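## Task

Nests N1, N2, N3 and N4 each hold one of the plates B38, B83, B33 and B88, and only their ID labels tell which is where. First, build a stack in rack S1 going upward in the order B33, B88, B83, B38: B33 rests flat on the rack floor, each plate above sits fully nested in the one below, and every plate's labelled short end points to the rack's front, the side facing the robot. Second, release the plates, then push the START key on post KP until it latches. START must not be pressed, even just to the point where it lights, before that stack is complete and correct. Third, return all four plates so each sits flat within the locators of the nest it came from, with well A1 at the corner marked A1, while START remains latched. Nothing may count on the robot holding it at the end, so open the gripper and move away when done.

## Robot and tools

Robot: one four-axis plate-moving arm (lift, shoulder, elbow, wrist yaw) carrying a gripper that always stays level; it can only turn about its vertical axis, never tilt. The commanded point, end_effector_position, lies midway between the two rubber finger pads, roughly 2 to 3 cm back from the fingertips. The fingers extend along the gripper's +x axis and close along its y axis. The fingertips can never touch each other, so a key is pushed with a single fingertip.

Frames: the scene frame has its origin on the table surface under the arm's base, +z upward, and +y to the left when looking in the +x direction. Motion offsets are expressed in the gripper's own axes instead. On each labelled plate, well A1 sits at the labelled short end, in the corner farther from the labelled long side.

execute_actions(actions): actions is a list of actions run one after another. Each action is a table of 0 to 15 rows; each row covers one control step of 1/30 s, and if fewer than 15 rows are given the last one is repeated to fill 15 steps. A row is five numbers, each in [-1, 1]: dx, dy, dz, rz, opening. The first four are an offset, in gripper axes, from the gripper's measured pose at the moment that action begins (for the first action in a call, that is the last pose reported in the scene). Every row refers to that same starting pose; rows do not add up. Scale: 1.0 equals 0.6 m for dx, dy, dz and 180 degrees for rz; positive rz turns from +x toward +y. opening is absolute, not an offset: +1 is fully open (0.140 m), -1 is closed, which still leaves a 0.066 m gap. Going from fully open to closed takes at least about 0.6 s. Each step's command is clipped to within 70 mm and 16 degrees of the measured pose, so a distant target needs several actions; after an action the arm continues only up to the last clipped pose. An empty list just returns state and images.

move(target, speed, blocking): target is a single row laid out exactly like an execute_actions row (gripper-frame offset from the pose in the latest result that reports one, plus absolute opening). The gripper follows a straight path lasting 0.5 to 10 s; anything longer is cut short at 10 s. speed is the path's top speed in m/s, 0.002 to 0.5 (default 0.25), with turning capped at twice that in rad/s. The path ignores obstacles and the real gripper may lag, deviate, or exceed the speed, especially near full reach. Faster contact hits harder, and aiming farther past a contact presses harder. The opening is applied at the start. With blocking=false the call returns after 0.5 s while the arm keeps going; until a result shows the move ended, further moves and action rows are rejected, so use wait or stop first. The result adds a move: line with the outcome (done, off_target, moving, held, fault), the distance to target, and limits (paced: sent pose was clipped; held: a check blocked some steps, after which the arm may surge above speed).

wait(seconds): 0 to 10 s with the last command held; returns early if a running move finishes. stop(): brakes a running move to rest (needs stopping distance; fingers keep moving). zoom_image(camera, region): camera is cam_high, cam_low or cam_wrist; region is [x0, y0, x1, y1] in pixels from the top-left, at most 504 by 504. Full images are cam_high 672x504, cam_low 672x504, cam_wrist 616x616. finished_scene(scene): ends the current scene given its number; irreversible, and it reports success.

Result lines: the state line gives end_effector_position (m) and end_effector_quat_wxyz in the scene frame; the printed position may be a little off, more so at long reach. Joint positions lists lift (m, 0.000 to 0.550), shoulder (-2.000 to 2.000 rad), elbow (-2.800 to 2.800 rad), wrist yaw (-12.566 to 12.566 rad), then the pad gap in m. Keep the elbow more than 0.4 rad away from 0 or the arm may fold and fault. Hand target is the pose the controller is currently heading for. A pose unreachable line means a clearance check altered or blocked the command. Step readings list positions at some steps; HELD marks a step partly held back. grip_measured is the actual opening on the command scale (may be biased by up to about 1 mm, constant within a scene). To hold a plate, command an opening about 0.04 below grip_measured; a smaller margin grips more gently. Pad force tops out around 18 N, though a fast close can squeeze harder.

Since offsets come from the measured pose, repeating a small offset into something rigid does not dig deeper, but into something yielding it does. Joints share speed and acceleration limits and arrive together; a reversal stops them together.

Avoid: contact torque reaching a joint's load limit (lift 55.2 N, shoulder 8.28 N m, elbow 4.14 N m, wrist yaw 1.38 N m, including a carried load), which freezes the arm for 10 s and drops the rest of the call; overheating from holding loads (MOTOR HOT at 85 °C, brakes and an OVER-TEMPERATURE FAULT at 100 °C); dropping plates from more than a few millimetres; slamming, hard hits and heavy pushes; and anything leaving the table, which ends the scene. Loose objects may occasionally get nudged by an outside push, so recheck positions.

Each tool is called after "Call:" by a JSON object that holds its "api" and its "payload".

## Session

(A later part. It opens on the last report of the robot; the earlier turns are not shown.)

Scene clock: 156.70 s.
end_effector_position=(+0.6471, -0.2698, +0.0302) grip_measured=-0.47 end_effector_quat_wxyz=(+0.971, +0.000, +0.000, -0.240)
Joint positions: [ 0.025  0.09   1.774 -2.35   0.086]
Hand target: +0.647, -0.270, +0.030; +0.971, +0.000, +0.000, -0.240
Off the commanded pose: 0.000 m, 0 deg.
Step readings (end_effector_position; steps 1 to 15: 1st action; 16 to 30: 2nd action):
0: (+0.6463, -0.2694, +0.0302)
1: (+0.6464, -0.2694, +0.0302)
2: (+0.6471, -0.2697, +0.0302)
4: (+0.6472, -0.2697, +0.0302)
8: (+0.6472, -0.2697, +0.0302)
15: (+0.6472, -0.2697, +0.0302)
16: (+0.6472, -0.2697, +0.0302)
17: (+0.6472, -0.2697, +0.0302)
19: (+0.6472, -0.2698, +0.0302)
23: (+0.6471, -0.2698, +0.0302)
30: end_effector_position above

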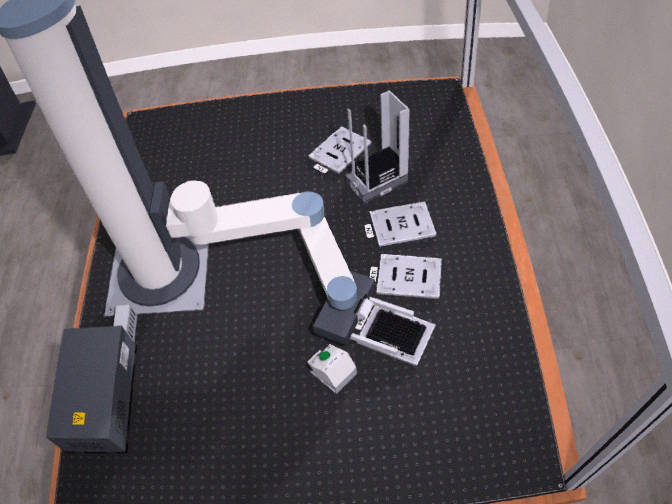

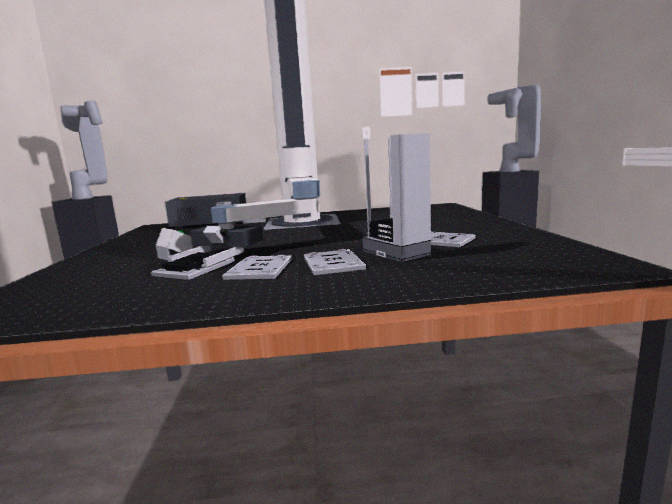

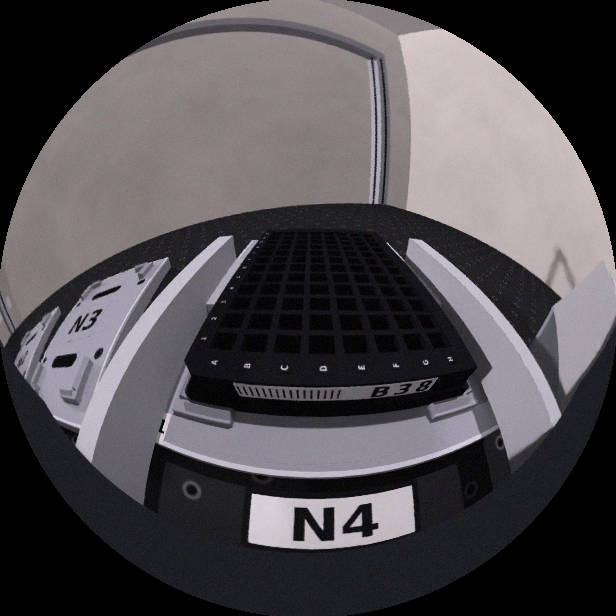

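Call:
{"api": "execute_actions", "payload": {"actions": [[[0,0,0.001,0,-0.38]],[[0,0,0,0,-0.42],[0,0,0,0,-0.44],[0,0,0,0,-0.46],[0,0,0,0,-0.48],[0,0,0,0,-0.5],[0,0,0,0,-0.53]]]}}

Call:
{"api": "move", "payload": {"target": [0,0,0.37,0,-0.53]}}

Call:
{"api": "move", "payload": {"target": [-0.4225,-0.7508,0,-0.3113,-0.53], "speed": 0.3}}

Call:
{"api": "move", "payload": {"target": [0,0,-0.464,0,-0.53], "speed": 0.35}}

Scene clock: 221.60 s.
end_effector_position=(+0.6575, +0.2469, +0.0997) grip_measured=-0.47 end_effector_quat_wxyz=(+0.970, +0.000, +0.000, +0.243)
Joint positions: [ 0.095  1.092  1.763 -2.363  0.086]
Hand target: +0.657, +0.247, +0.100; +0.970, +0.000, +0.000, +0.244
Off the commanded pose: 0.000 m, 0 deg.
Step readings (end_effector_position; steps 1 to 15: 1st action; 16 to 30: 2nd action):
0: (+0.6575, +0.2470, +0.0991)
1: (+0.6575, +0.2470, +0.0991)
2: (+0.6575, +0.2470, +0.0995)
4: (+0.6575, +0.2470, +0.0997)
8: (+0.6575, +0.2470, +0.0997)
15: (+0.6575, +0.2470, +0.0997)
16: (+0.6575, +0.2470, +0.0997)
17: (+0.6575, +0.2470, +0.0997)
19: (+0.6575, +0.2469, +0.0997)
23: (+0.6575, +0.2469, +0.0997)
30: end_effector_position above

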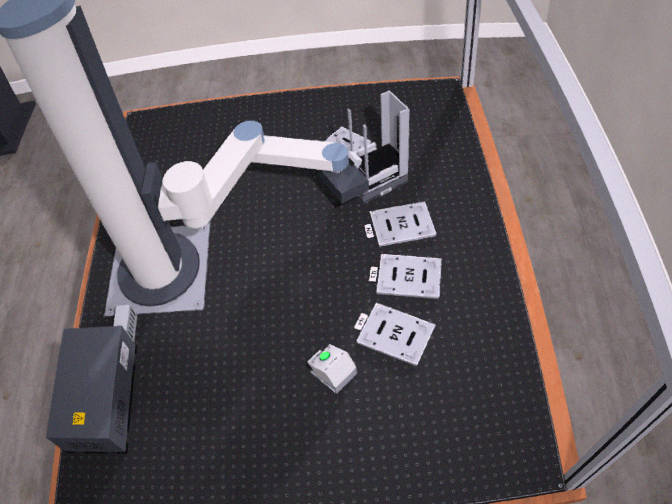

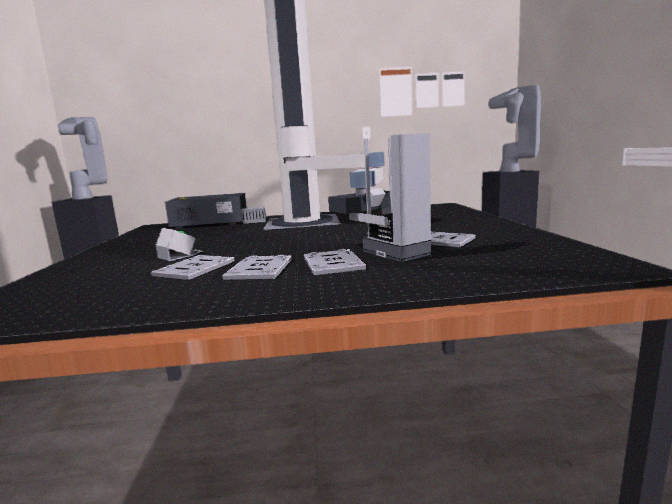

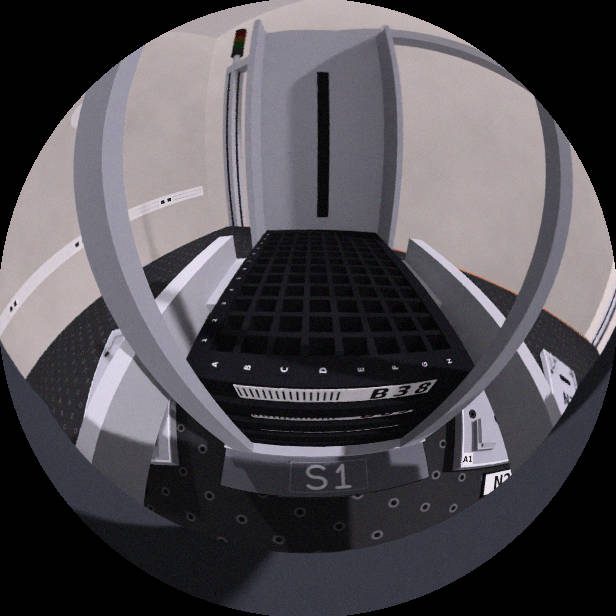

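Scene clock: 222.90 s.
end_effector_position=(+0.6575, +0.2468, +0.3217) grip_measured=-0.47 end_effector_quat_wxyz=(+0.970, +0.000, +0.000, +0.243)
Joint positions: [ 0.317  1.092  1.763 -2.363  0.086]
Hand target: +0.658, +0.247, +0.322; +0.970, +0.000, +0.000, +0.243
Off the commanded pose: 0.000 m, 0 deg.
move: done

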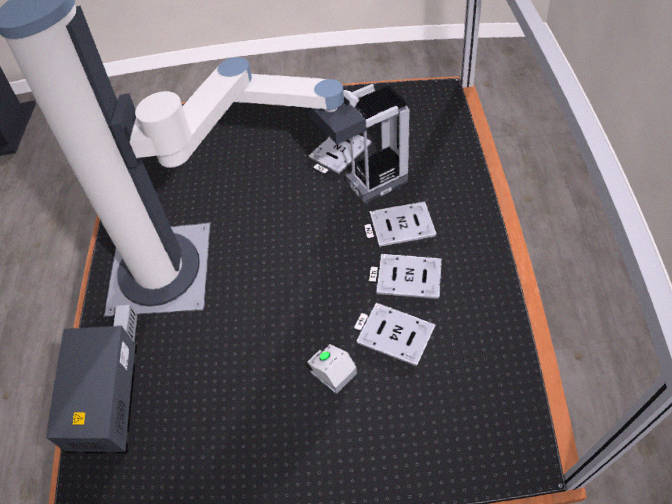

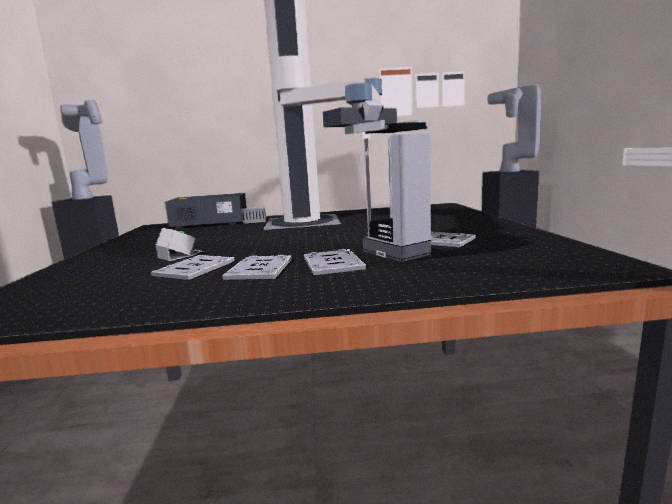

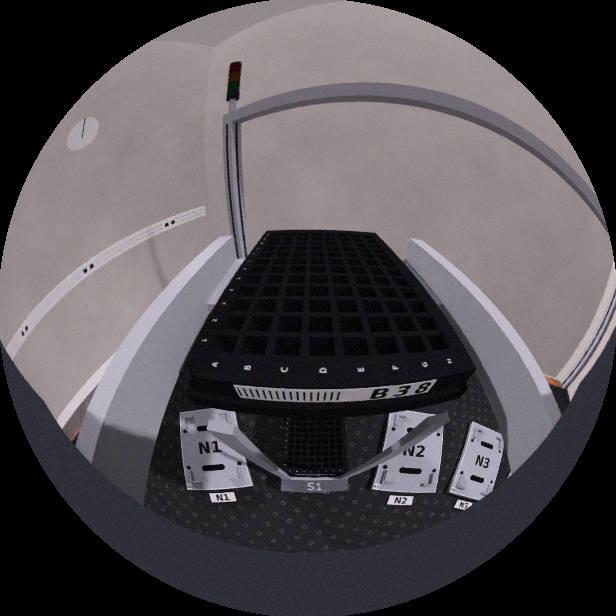

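Scene clock: 225.10 s.
end_effector_position=(+0.6466, -0.2701, +0.3217) grip_measured=-0.47 end_effector_quat_wxyz=(+0.971, +0.000, +0.000, -0.241)
Joint positions: [ 0.317  0.09   1.772 -2.348  0.086]
Hand target: +0.647, -0.270, +0.322; +0.971, +0.000, +0.000, -0.241
Off the commanded pose: 0.000 m, 0 deg.
move: done

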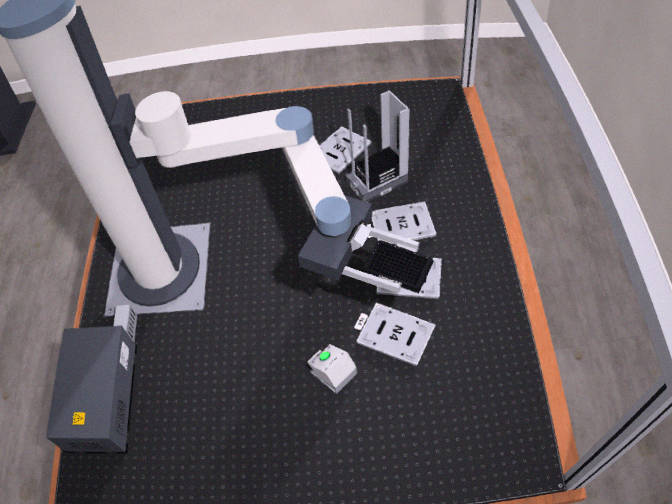

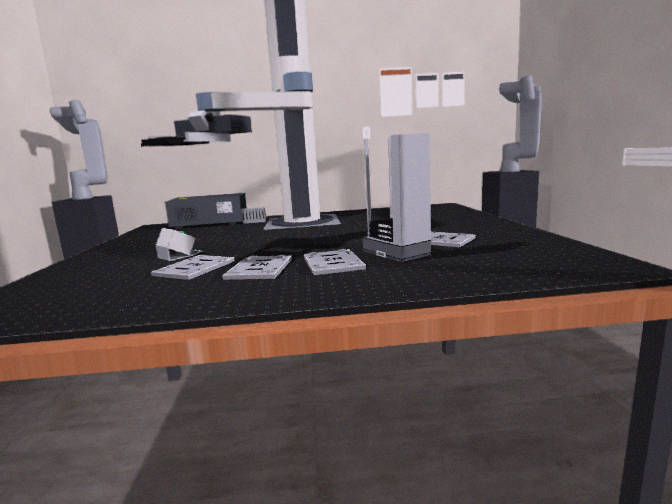

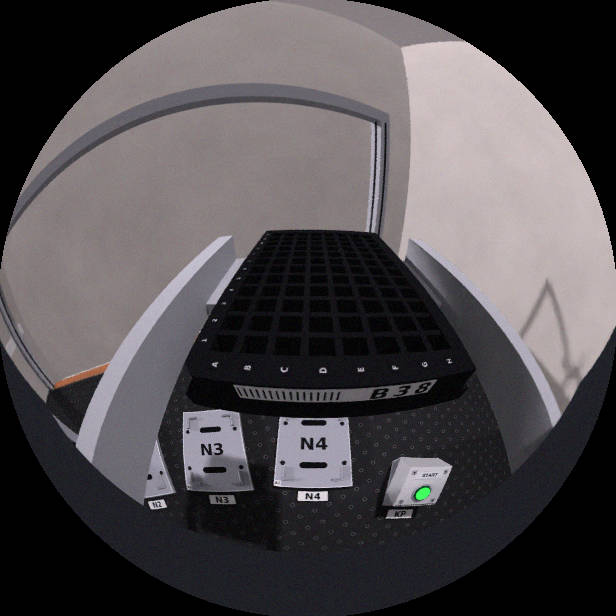

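Scene clock: 226.40 s.
end_effector_position=(+0.6465, -0.2701, +0.0433) grip_measured=-0.47 end_effector_quat_wxyz=(+0.971, +0.000, +0.000, -0.241)
Joint positions: [ 0.038  0.09   1.772 -2.348  0.086]
Hand target: +0.647, -0.270, +0.043; +0.971, +0.000, +0.000, -0.241
Off the commanded pose: 0.000 m, 0 deg.
move: done

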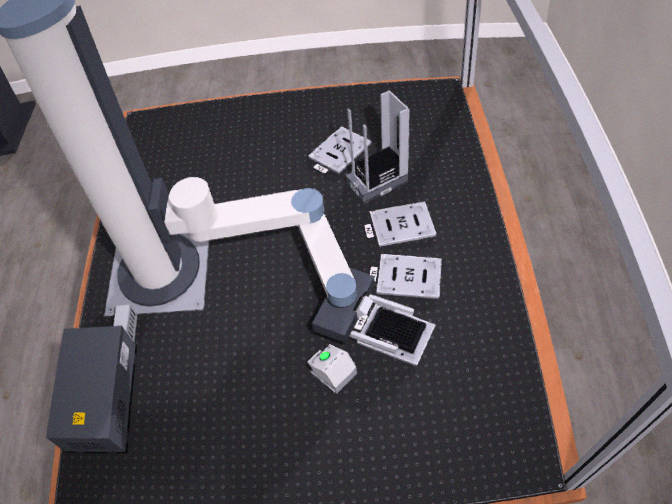

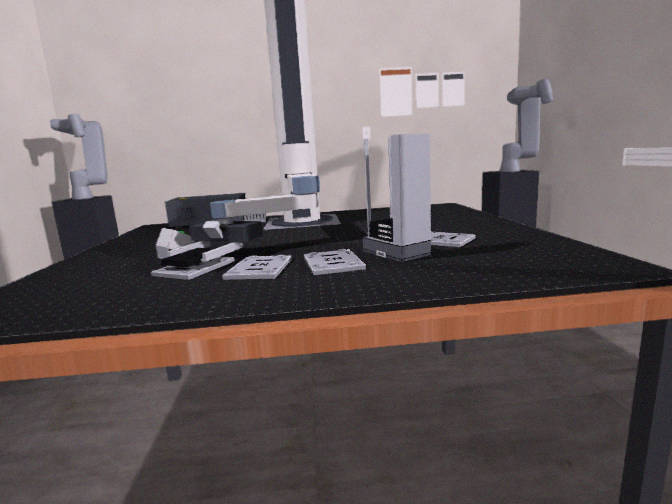

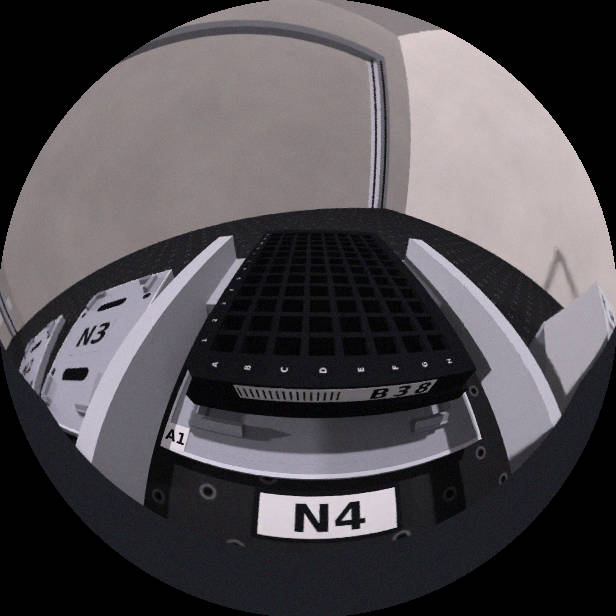

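Call:
{"api": "move", "payload": {"target": [0.0007,0.0009,-0.02,0,-0.53], "speed": 0.015}}

Call:
{"api": "move", "payload": {"target": [0,0,0,0,0.1]}}

Call:
{"api": "move", "payload": {"target": [0,0,0.05,0,0.1]}}

Call:
{"api": "move", "payload": {"target": [-0.5548,0.5197,0.042,0.3113,0.1], "speed": 0.35}}

Call:
{"api": "move", "payload": {"target": [0.3,0,0,0,0.1]}}

Scene clock: 233.90 s.
end_effector_position=(+0.6471, -0.2699, +0.0312) grip_measured=-0.47 end_effector_quat_wxyz=(+0.971, +0.000, +0.000, -0.241)
Joint positions: [ 0.026  0.09   1.774 -2.351  0.086]
Hand target: +0.647, -0.270, +0.031; +0.971, +0.000, +0.000, -0.241
Off the commanded pose: 0.000 m, 0 deg.
move: done

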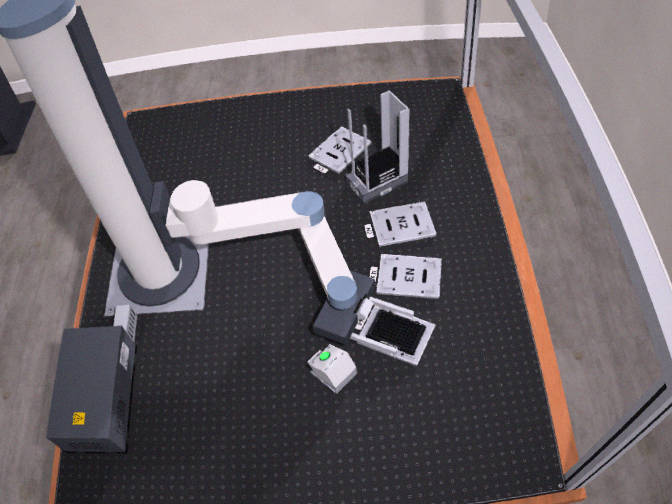

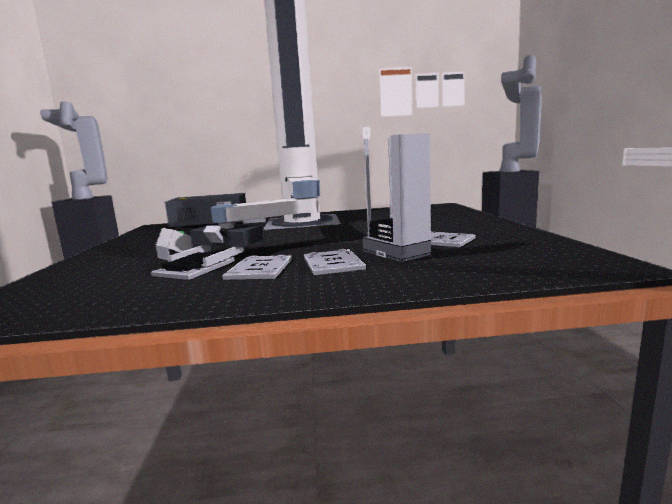

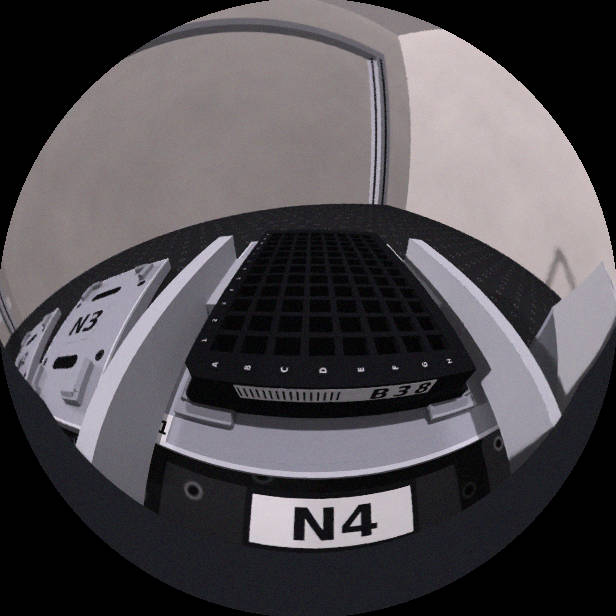

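Scene clock: 234.40 s.
end_effector_position=(+0.6471, -0.2699, +0.0312) grip_measured=+0.10 end_effector_quat_wxyz=(+0.971, +0.000, +0.000, -0.241)
Joint positions: [ 0.026  0.09   1.774 -2.351  0.107]
Hand target: +0.647, -0.270, +0.031; +0.971, +0.000, +0.000, -0.241
Off the commanded pose: 0.000 m, 0 deg.
move: done

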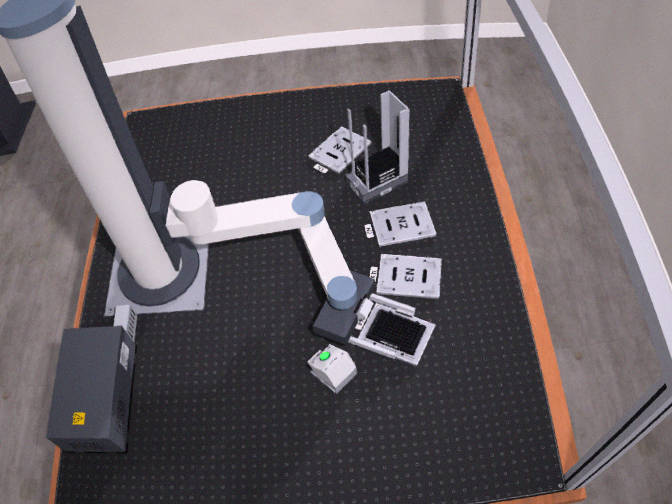

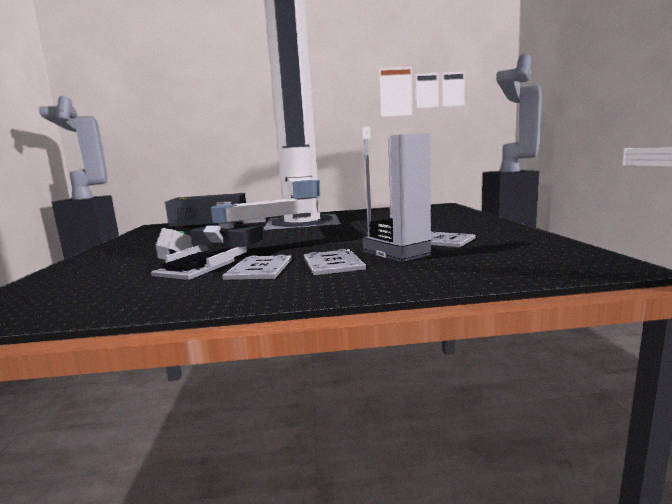

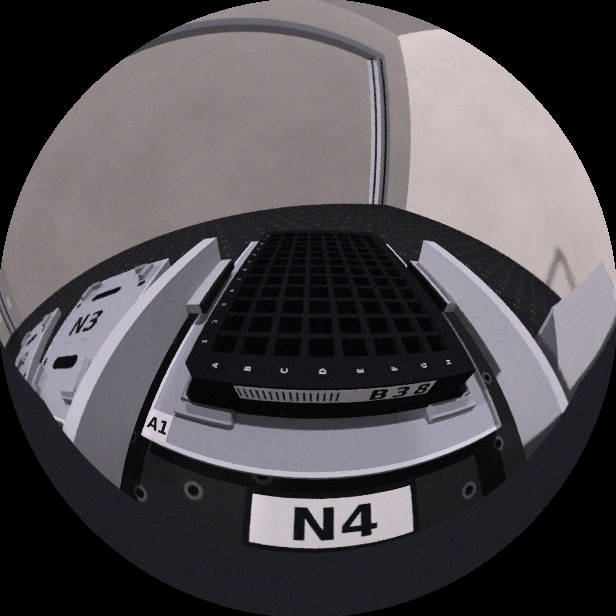

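Scene clock: 235.10 s.
end_effector_position=(+0.6471, -0.2699, +0.0613) grip_measured=+0.10 end_effector_quat_wxyz=(+0.971, +0.000, +0.000, -0.241)
Joint positions: [ 0.056  0.09   1.774 -2.351  0.107]
Hand target: +0.647, -0.270, +0.061; +0.971, +0.000, +0.000, -0.241
Off the commanded pose: 0.000 m, 0 deg.
move: done

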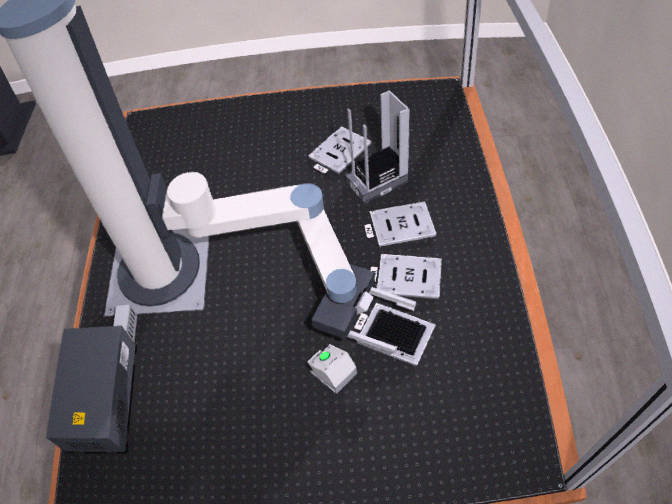

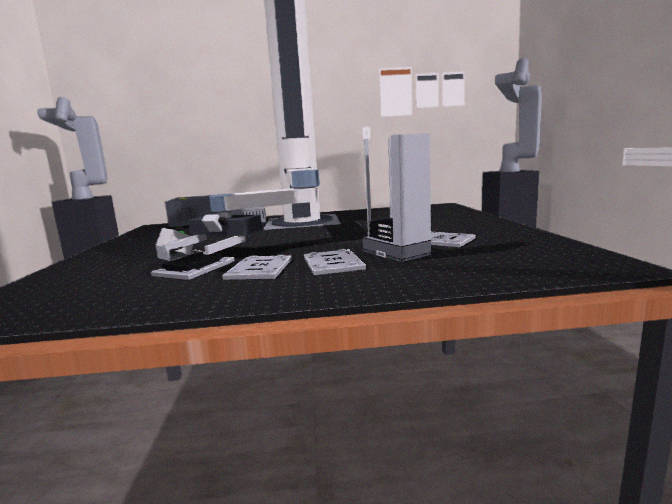

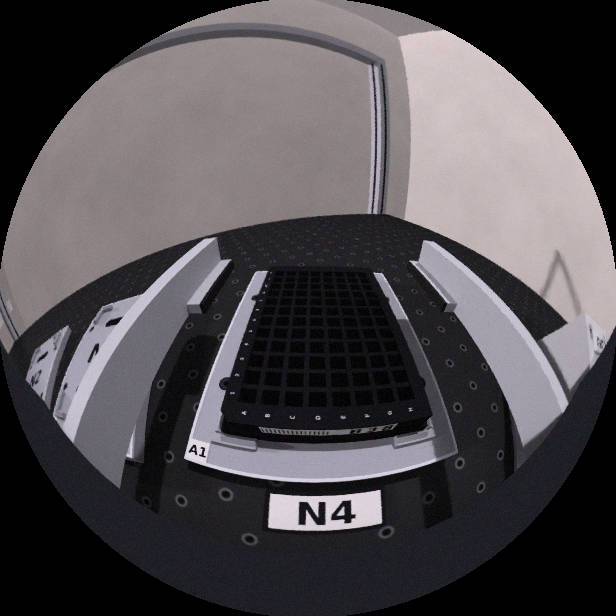

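Scene clock: 237.00 s.
end_effector_position=(+0.4986, +0.1616, +0.0864) grip_measured=+0.10 end_effector_quat_wxyz=(+0.970, +0.000, +0.000, +0.244)
Joint positions: [ 0.081  1.417  0.869 -1.793  0.107]
Hand target: +0.499, +0.161, +0.086; +0.970, +0.000, +0.000, +0.243
Off the commanded pose: 0.000 m, 0 deg.
move: done

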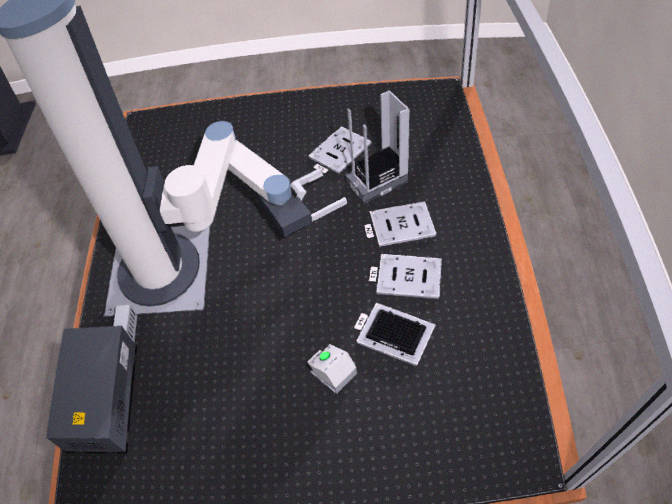

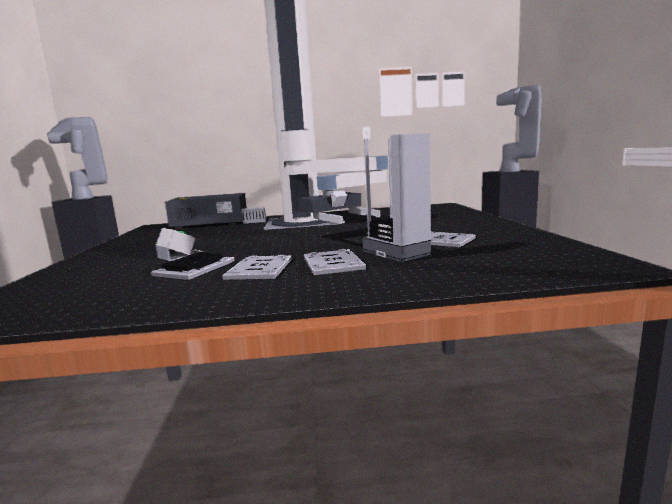

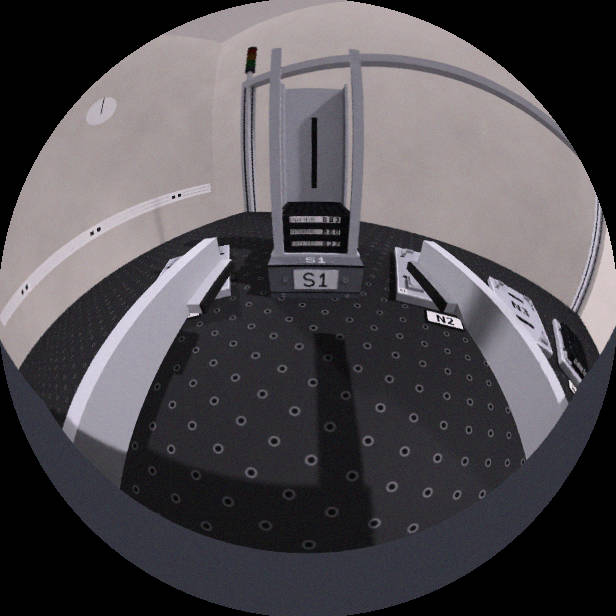

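Scene clock: 238.17 s.
end_effector_position=(+0.6573, +0.2466, +0.0865) grip_measured=+0.10 end_effector_quat_wxyz=(+0.970, +0.000, +0.000, +0.244)
Joint positions: [ 0.081  1.093  1.761 -2.361  0.107]
Hand target: +0.657, +0.247, +0.086; +0.970, +0.000, +0.000, +0.244
Off the commanded pose: 0.000 m, 0 deg.
move: done

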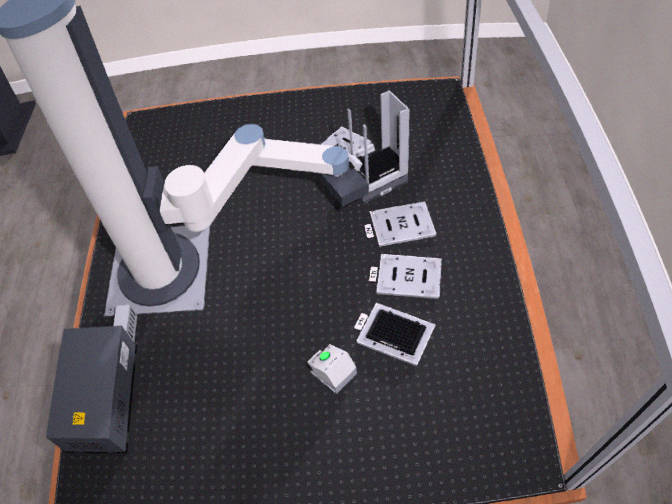

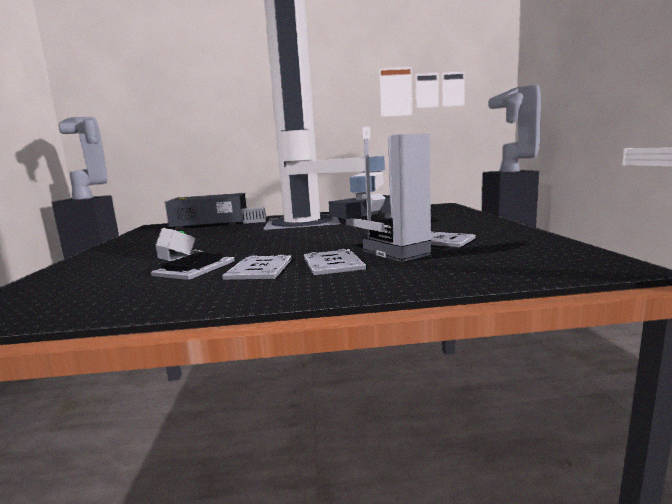

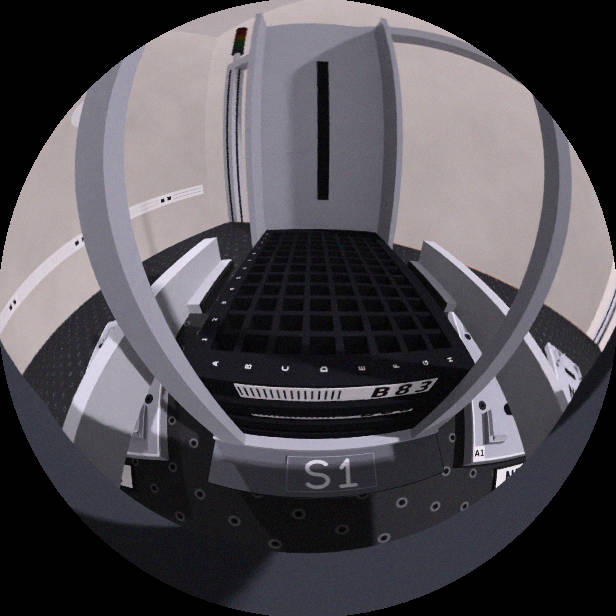

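Call:
{"api": "execute_actions", "payload": {"actions": [[[0,0,0,0,-0.38]],[[0,0,0,0,-0.42],[0,0,0,0,-0.44],[0,0,0,0,-0.46],[0,0,0,0,-0.48],[0,0,0,0,-0.5],[0,0,0,0,-0.53]]]}}

Call:
{"api": "move", "payload": {"target": [0,0,0.392,0,-0.53]}}

Call:
{"api": "move", "payload": {"target": [-0.0447,0.2995,0,0.1168,-0.53]}}

Call:
{"api": "move", "payload": {"target": [0,0,-0.464,0,-0.53], "speed": 0.35}}

Call:
{"api": "move", "payload": {"target": [0,0,-0.02,0,-0.53], "speed": 0.015}}

Scene clock: 245.80 s.
end_effector_position=(+0.6573, +0.2465, +0.0865) grip_measured=-0.48 end_effector_quat_wxyz=(+0.970, +0.000, +0.000, +0.243)
Joint positions: [ 0.081  1.093  1.761 -2.361  0.085]
Hand target: +0.657, +0.247, +0.086; +0.970, +0.000, +0.000, +0.244
Off the commanded pose: 0.000 m, 0 deg.
Step readings (end_effector_position; steps 1 to 15: 1st action; 16 to 30: 2nd action):
0: (+0.6573, +0.2466, +0.0865)
1: (+0.6573, +0.2466, +0.0865)
2: (+0.6573, +0.2466, +0.0865)
4: (+0.6573, +0.2466, +0.0865)
8: (+0.6573, +0.2466, +0.0865)
15: (+0.6573, +0.2466, +0.0865)
16: (+0.6573, +0.2466, +0.0865)
17: (+0.6573, +0.2466, +0.0865)
19: (+0.6573, +0.2465, +0.0865)
23: (+0.6573, +0.2465, +0.0865)
30: end_effector_position above

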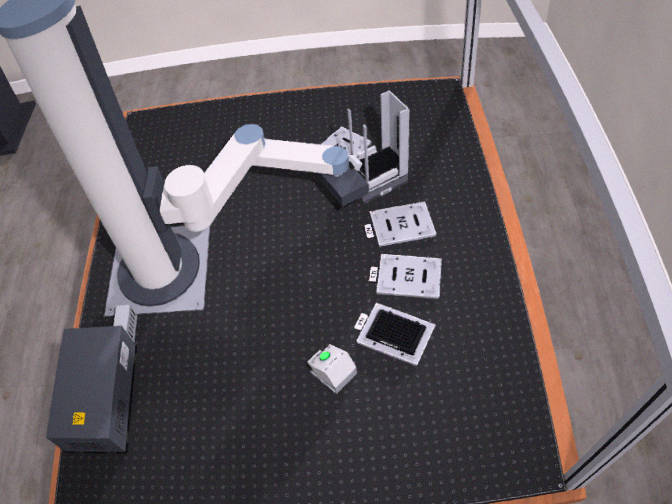

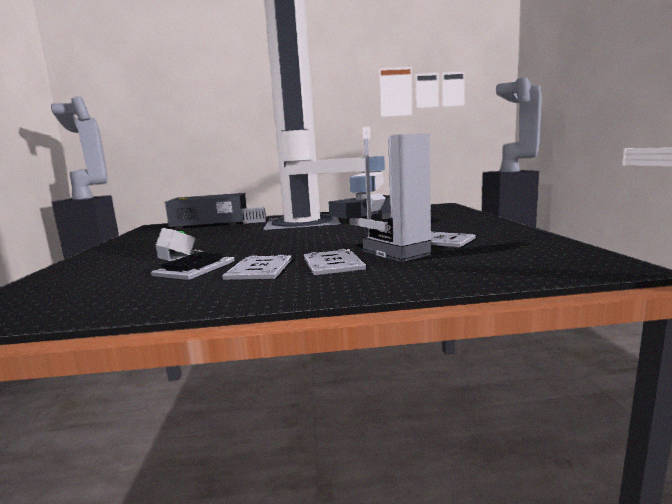

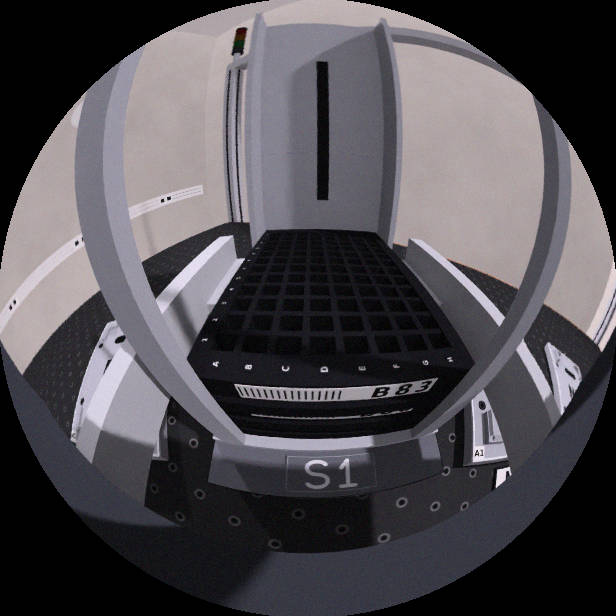

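Scene clock: 247.17 s.
end_effector_position=(+0.6573, +0.2465, +0.3217) grip_measured=-0.48 end_effector_quat_wxyz=(+0.970, +0.000, +0.000, +0.243)
Joint positions: [ 0.317  1.093  1.761 -2.362  0.085]
Hand target: +0.657, +0.246, +0.322; +0.970, +0.000, +0.000, +0.243
Off the commanded pose: 0.000 m, 0 deg.
move: done

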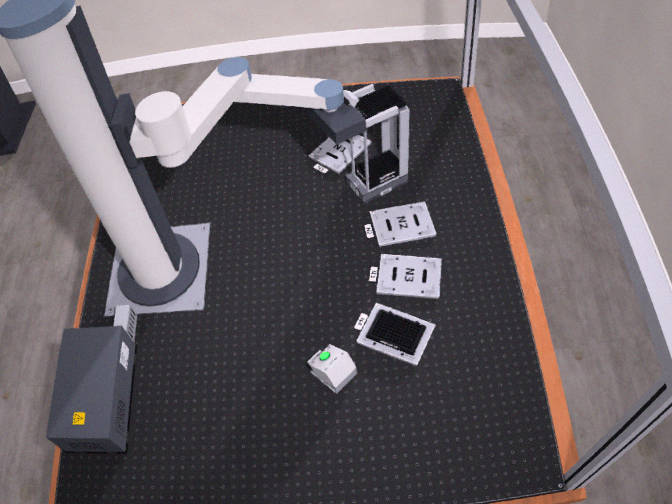

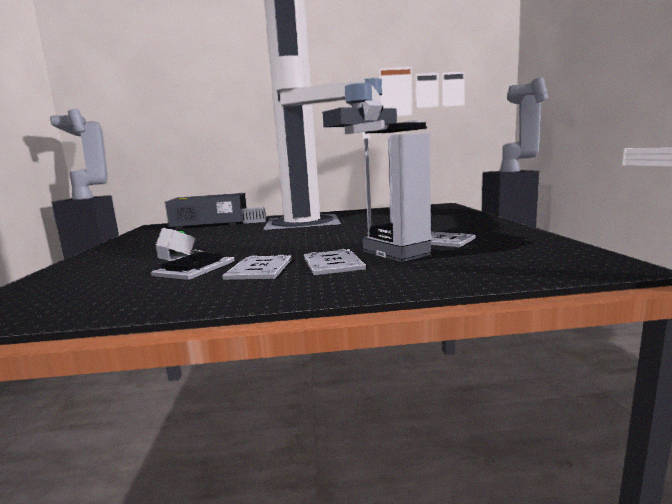

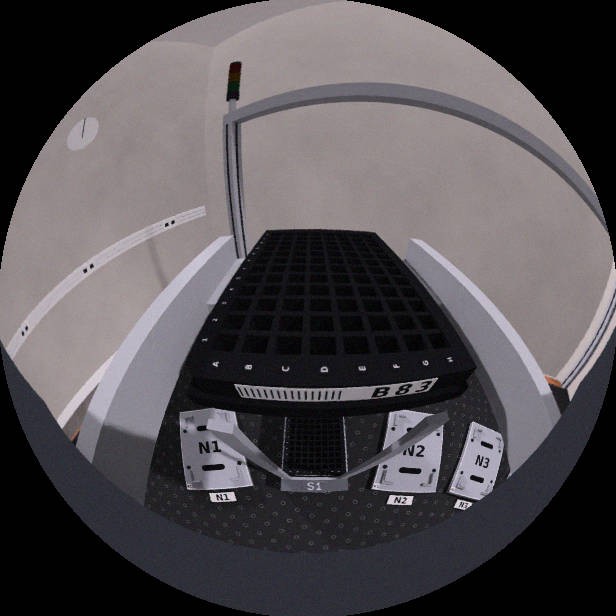

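Scene clock: 248.27 s.
end_effector_position=(+0.5487, +0.3924, +0.3217) grip_measured=-0.48 end_effector_quat_wxyz=(+0.909, +0.000, +0.000, +0.417)
Joint positions: [ 0.317  1.418  1.763 -2.322  0.085]
Hand target: +0.549, +0.392, +0.322; +0.909, +0.000, +0.000, +0.416
Off the commanded pose: 0.000 m, 0 deg.
move: done

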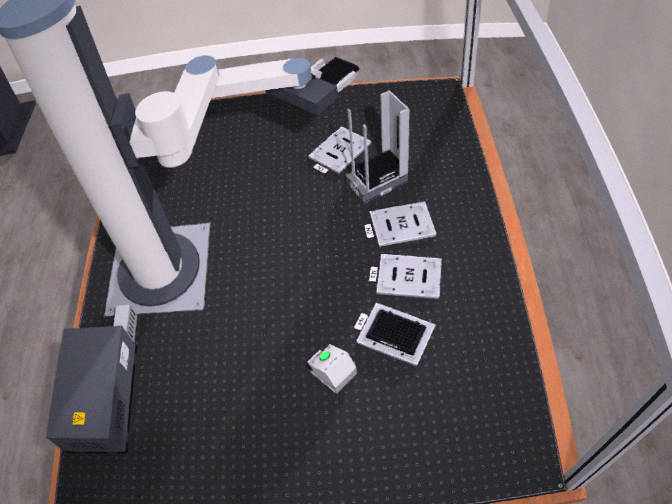

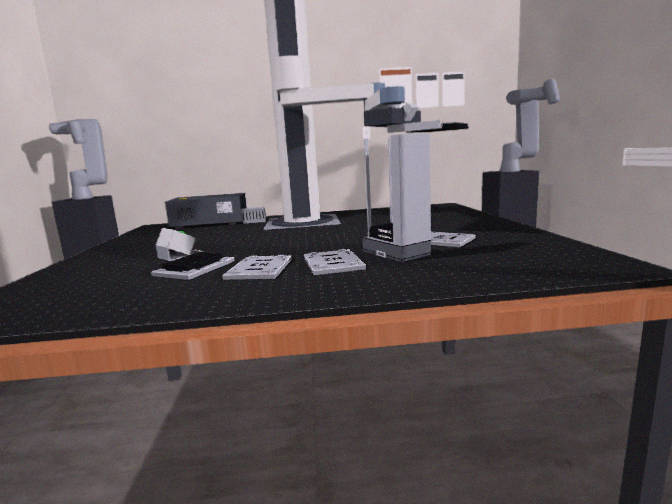

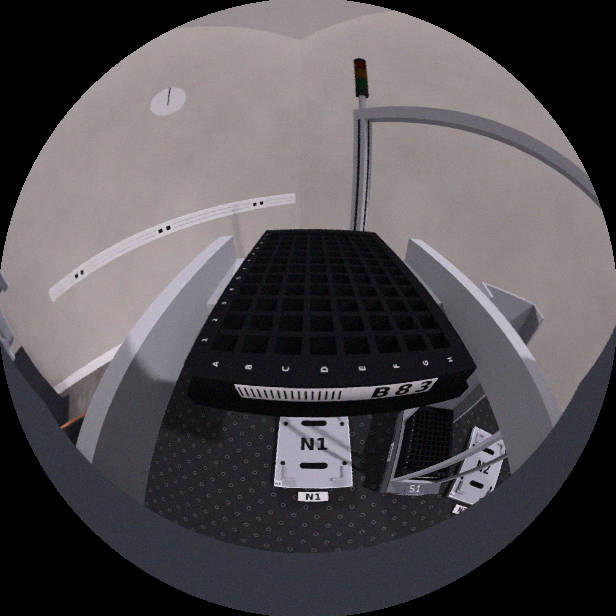

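Scene clock: 249.57 s.
end_effector_position=(+0.5487, +0.3924, +0.0433) grip_measured=-0.48 end_effector_quat_wxyz=(+0.909, +0.000, +0.000, +0.417)
Joint positions: [ 0.038  1.418  1.763 -2.322  0.085]
Hand target: +0.549, +0.392, +0.043; +0.909, +0.000, +0.000, +0.417
Off the commanded pose: 0.000 m, 0 deg.
move: done

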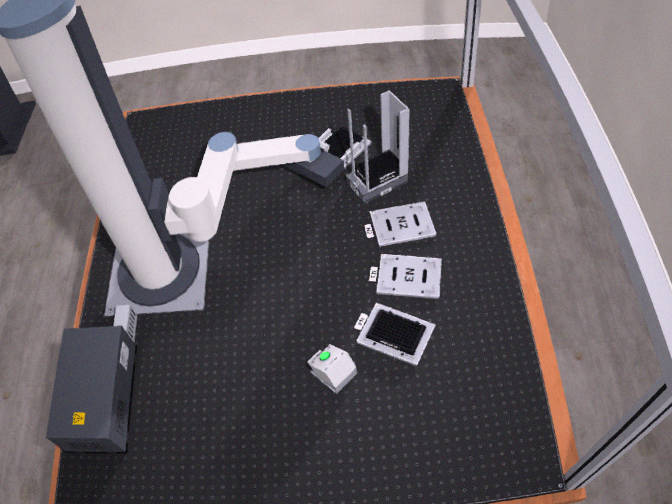

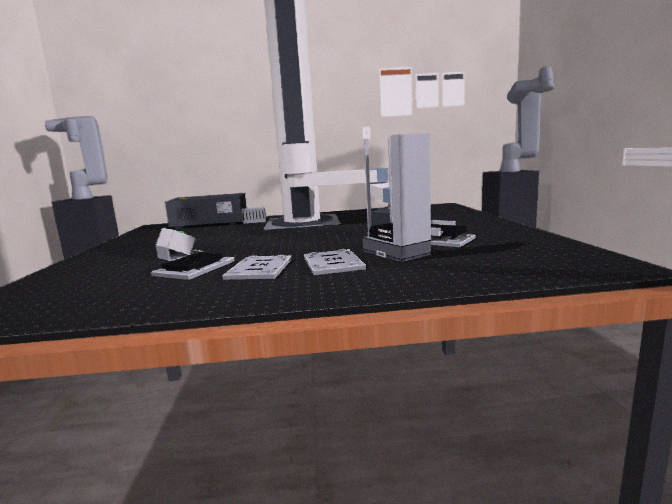

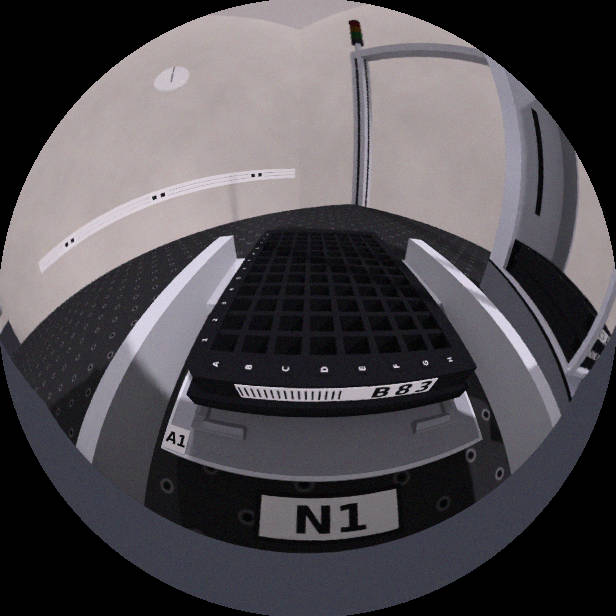

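Scene clock: 250.60 s.
end_effector_position=(+0.5487, +0.3924, +0.0312) grip_measured=-0.48 end_effector_quat_wxyz=(+0.909, +0.000, +0.000, +0.417)
Joint positions: [ 0.026  1.418  1.763 -2.322  0.085]
Hand target: +0.549, +0.392, +0.031; +0.909, +0.000, +0.000, +0.417
Off the commanded pose: 0.000 m, 0 deg.
move: done

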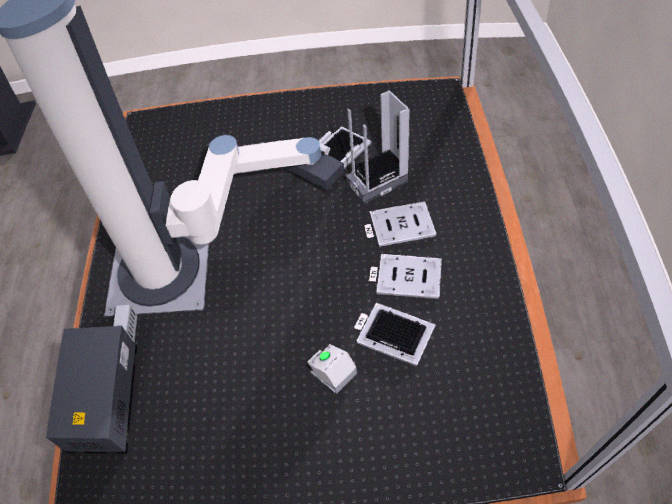

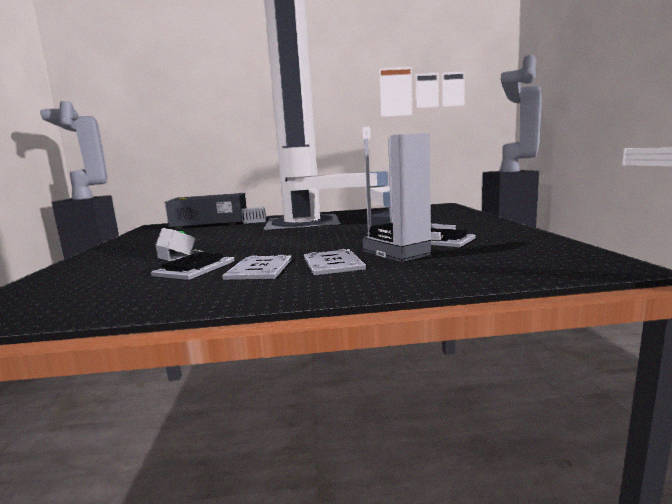

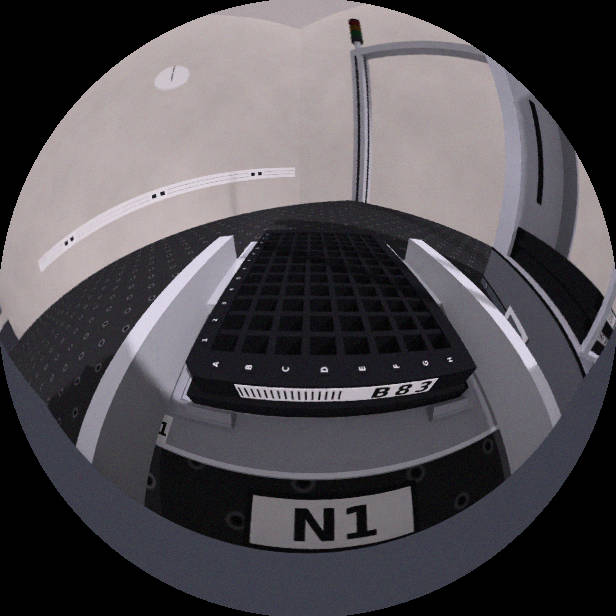

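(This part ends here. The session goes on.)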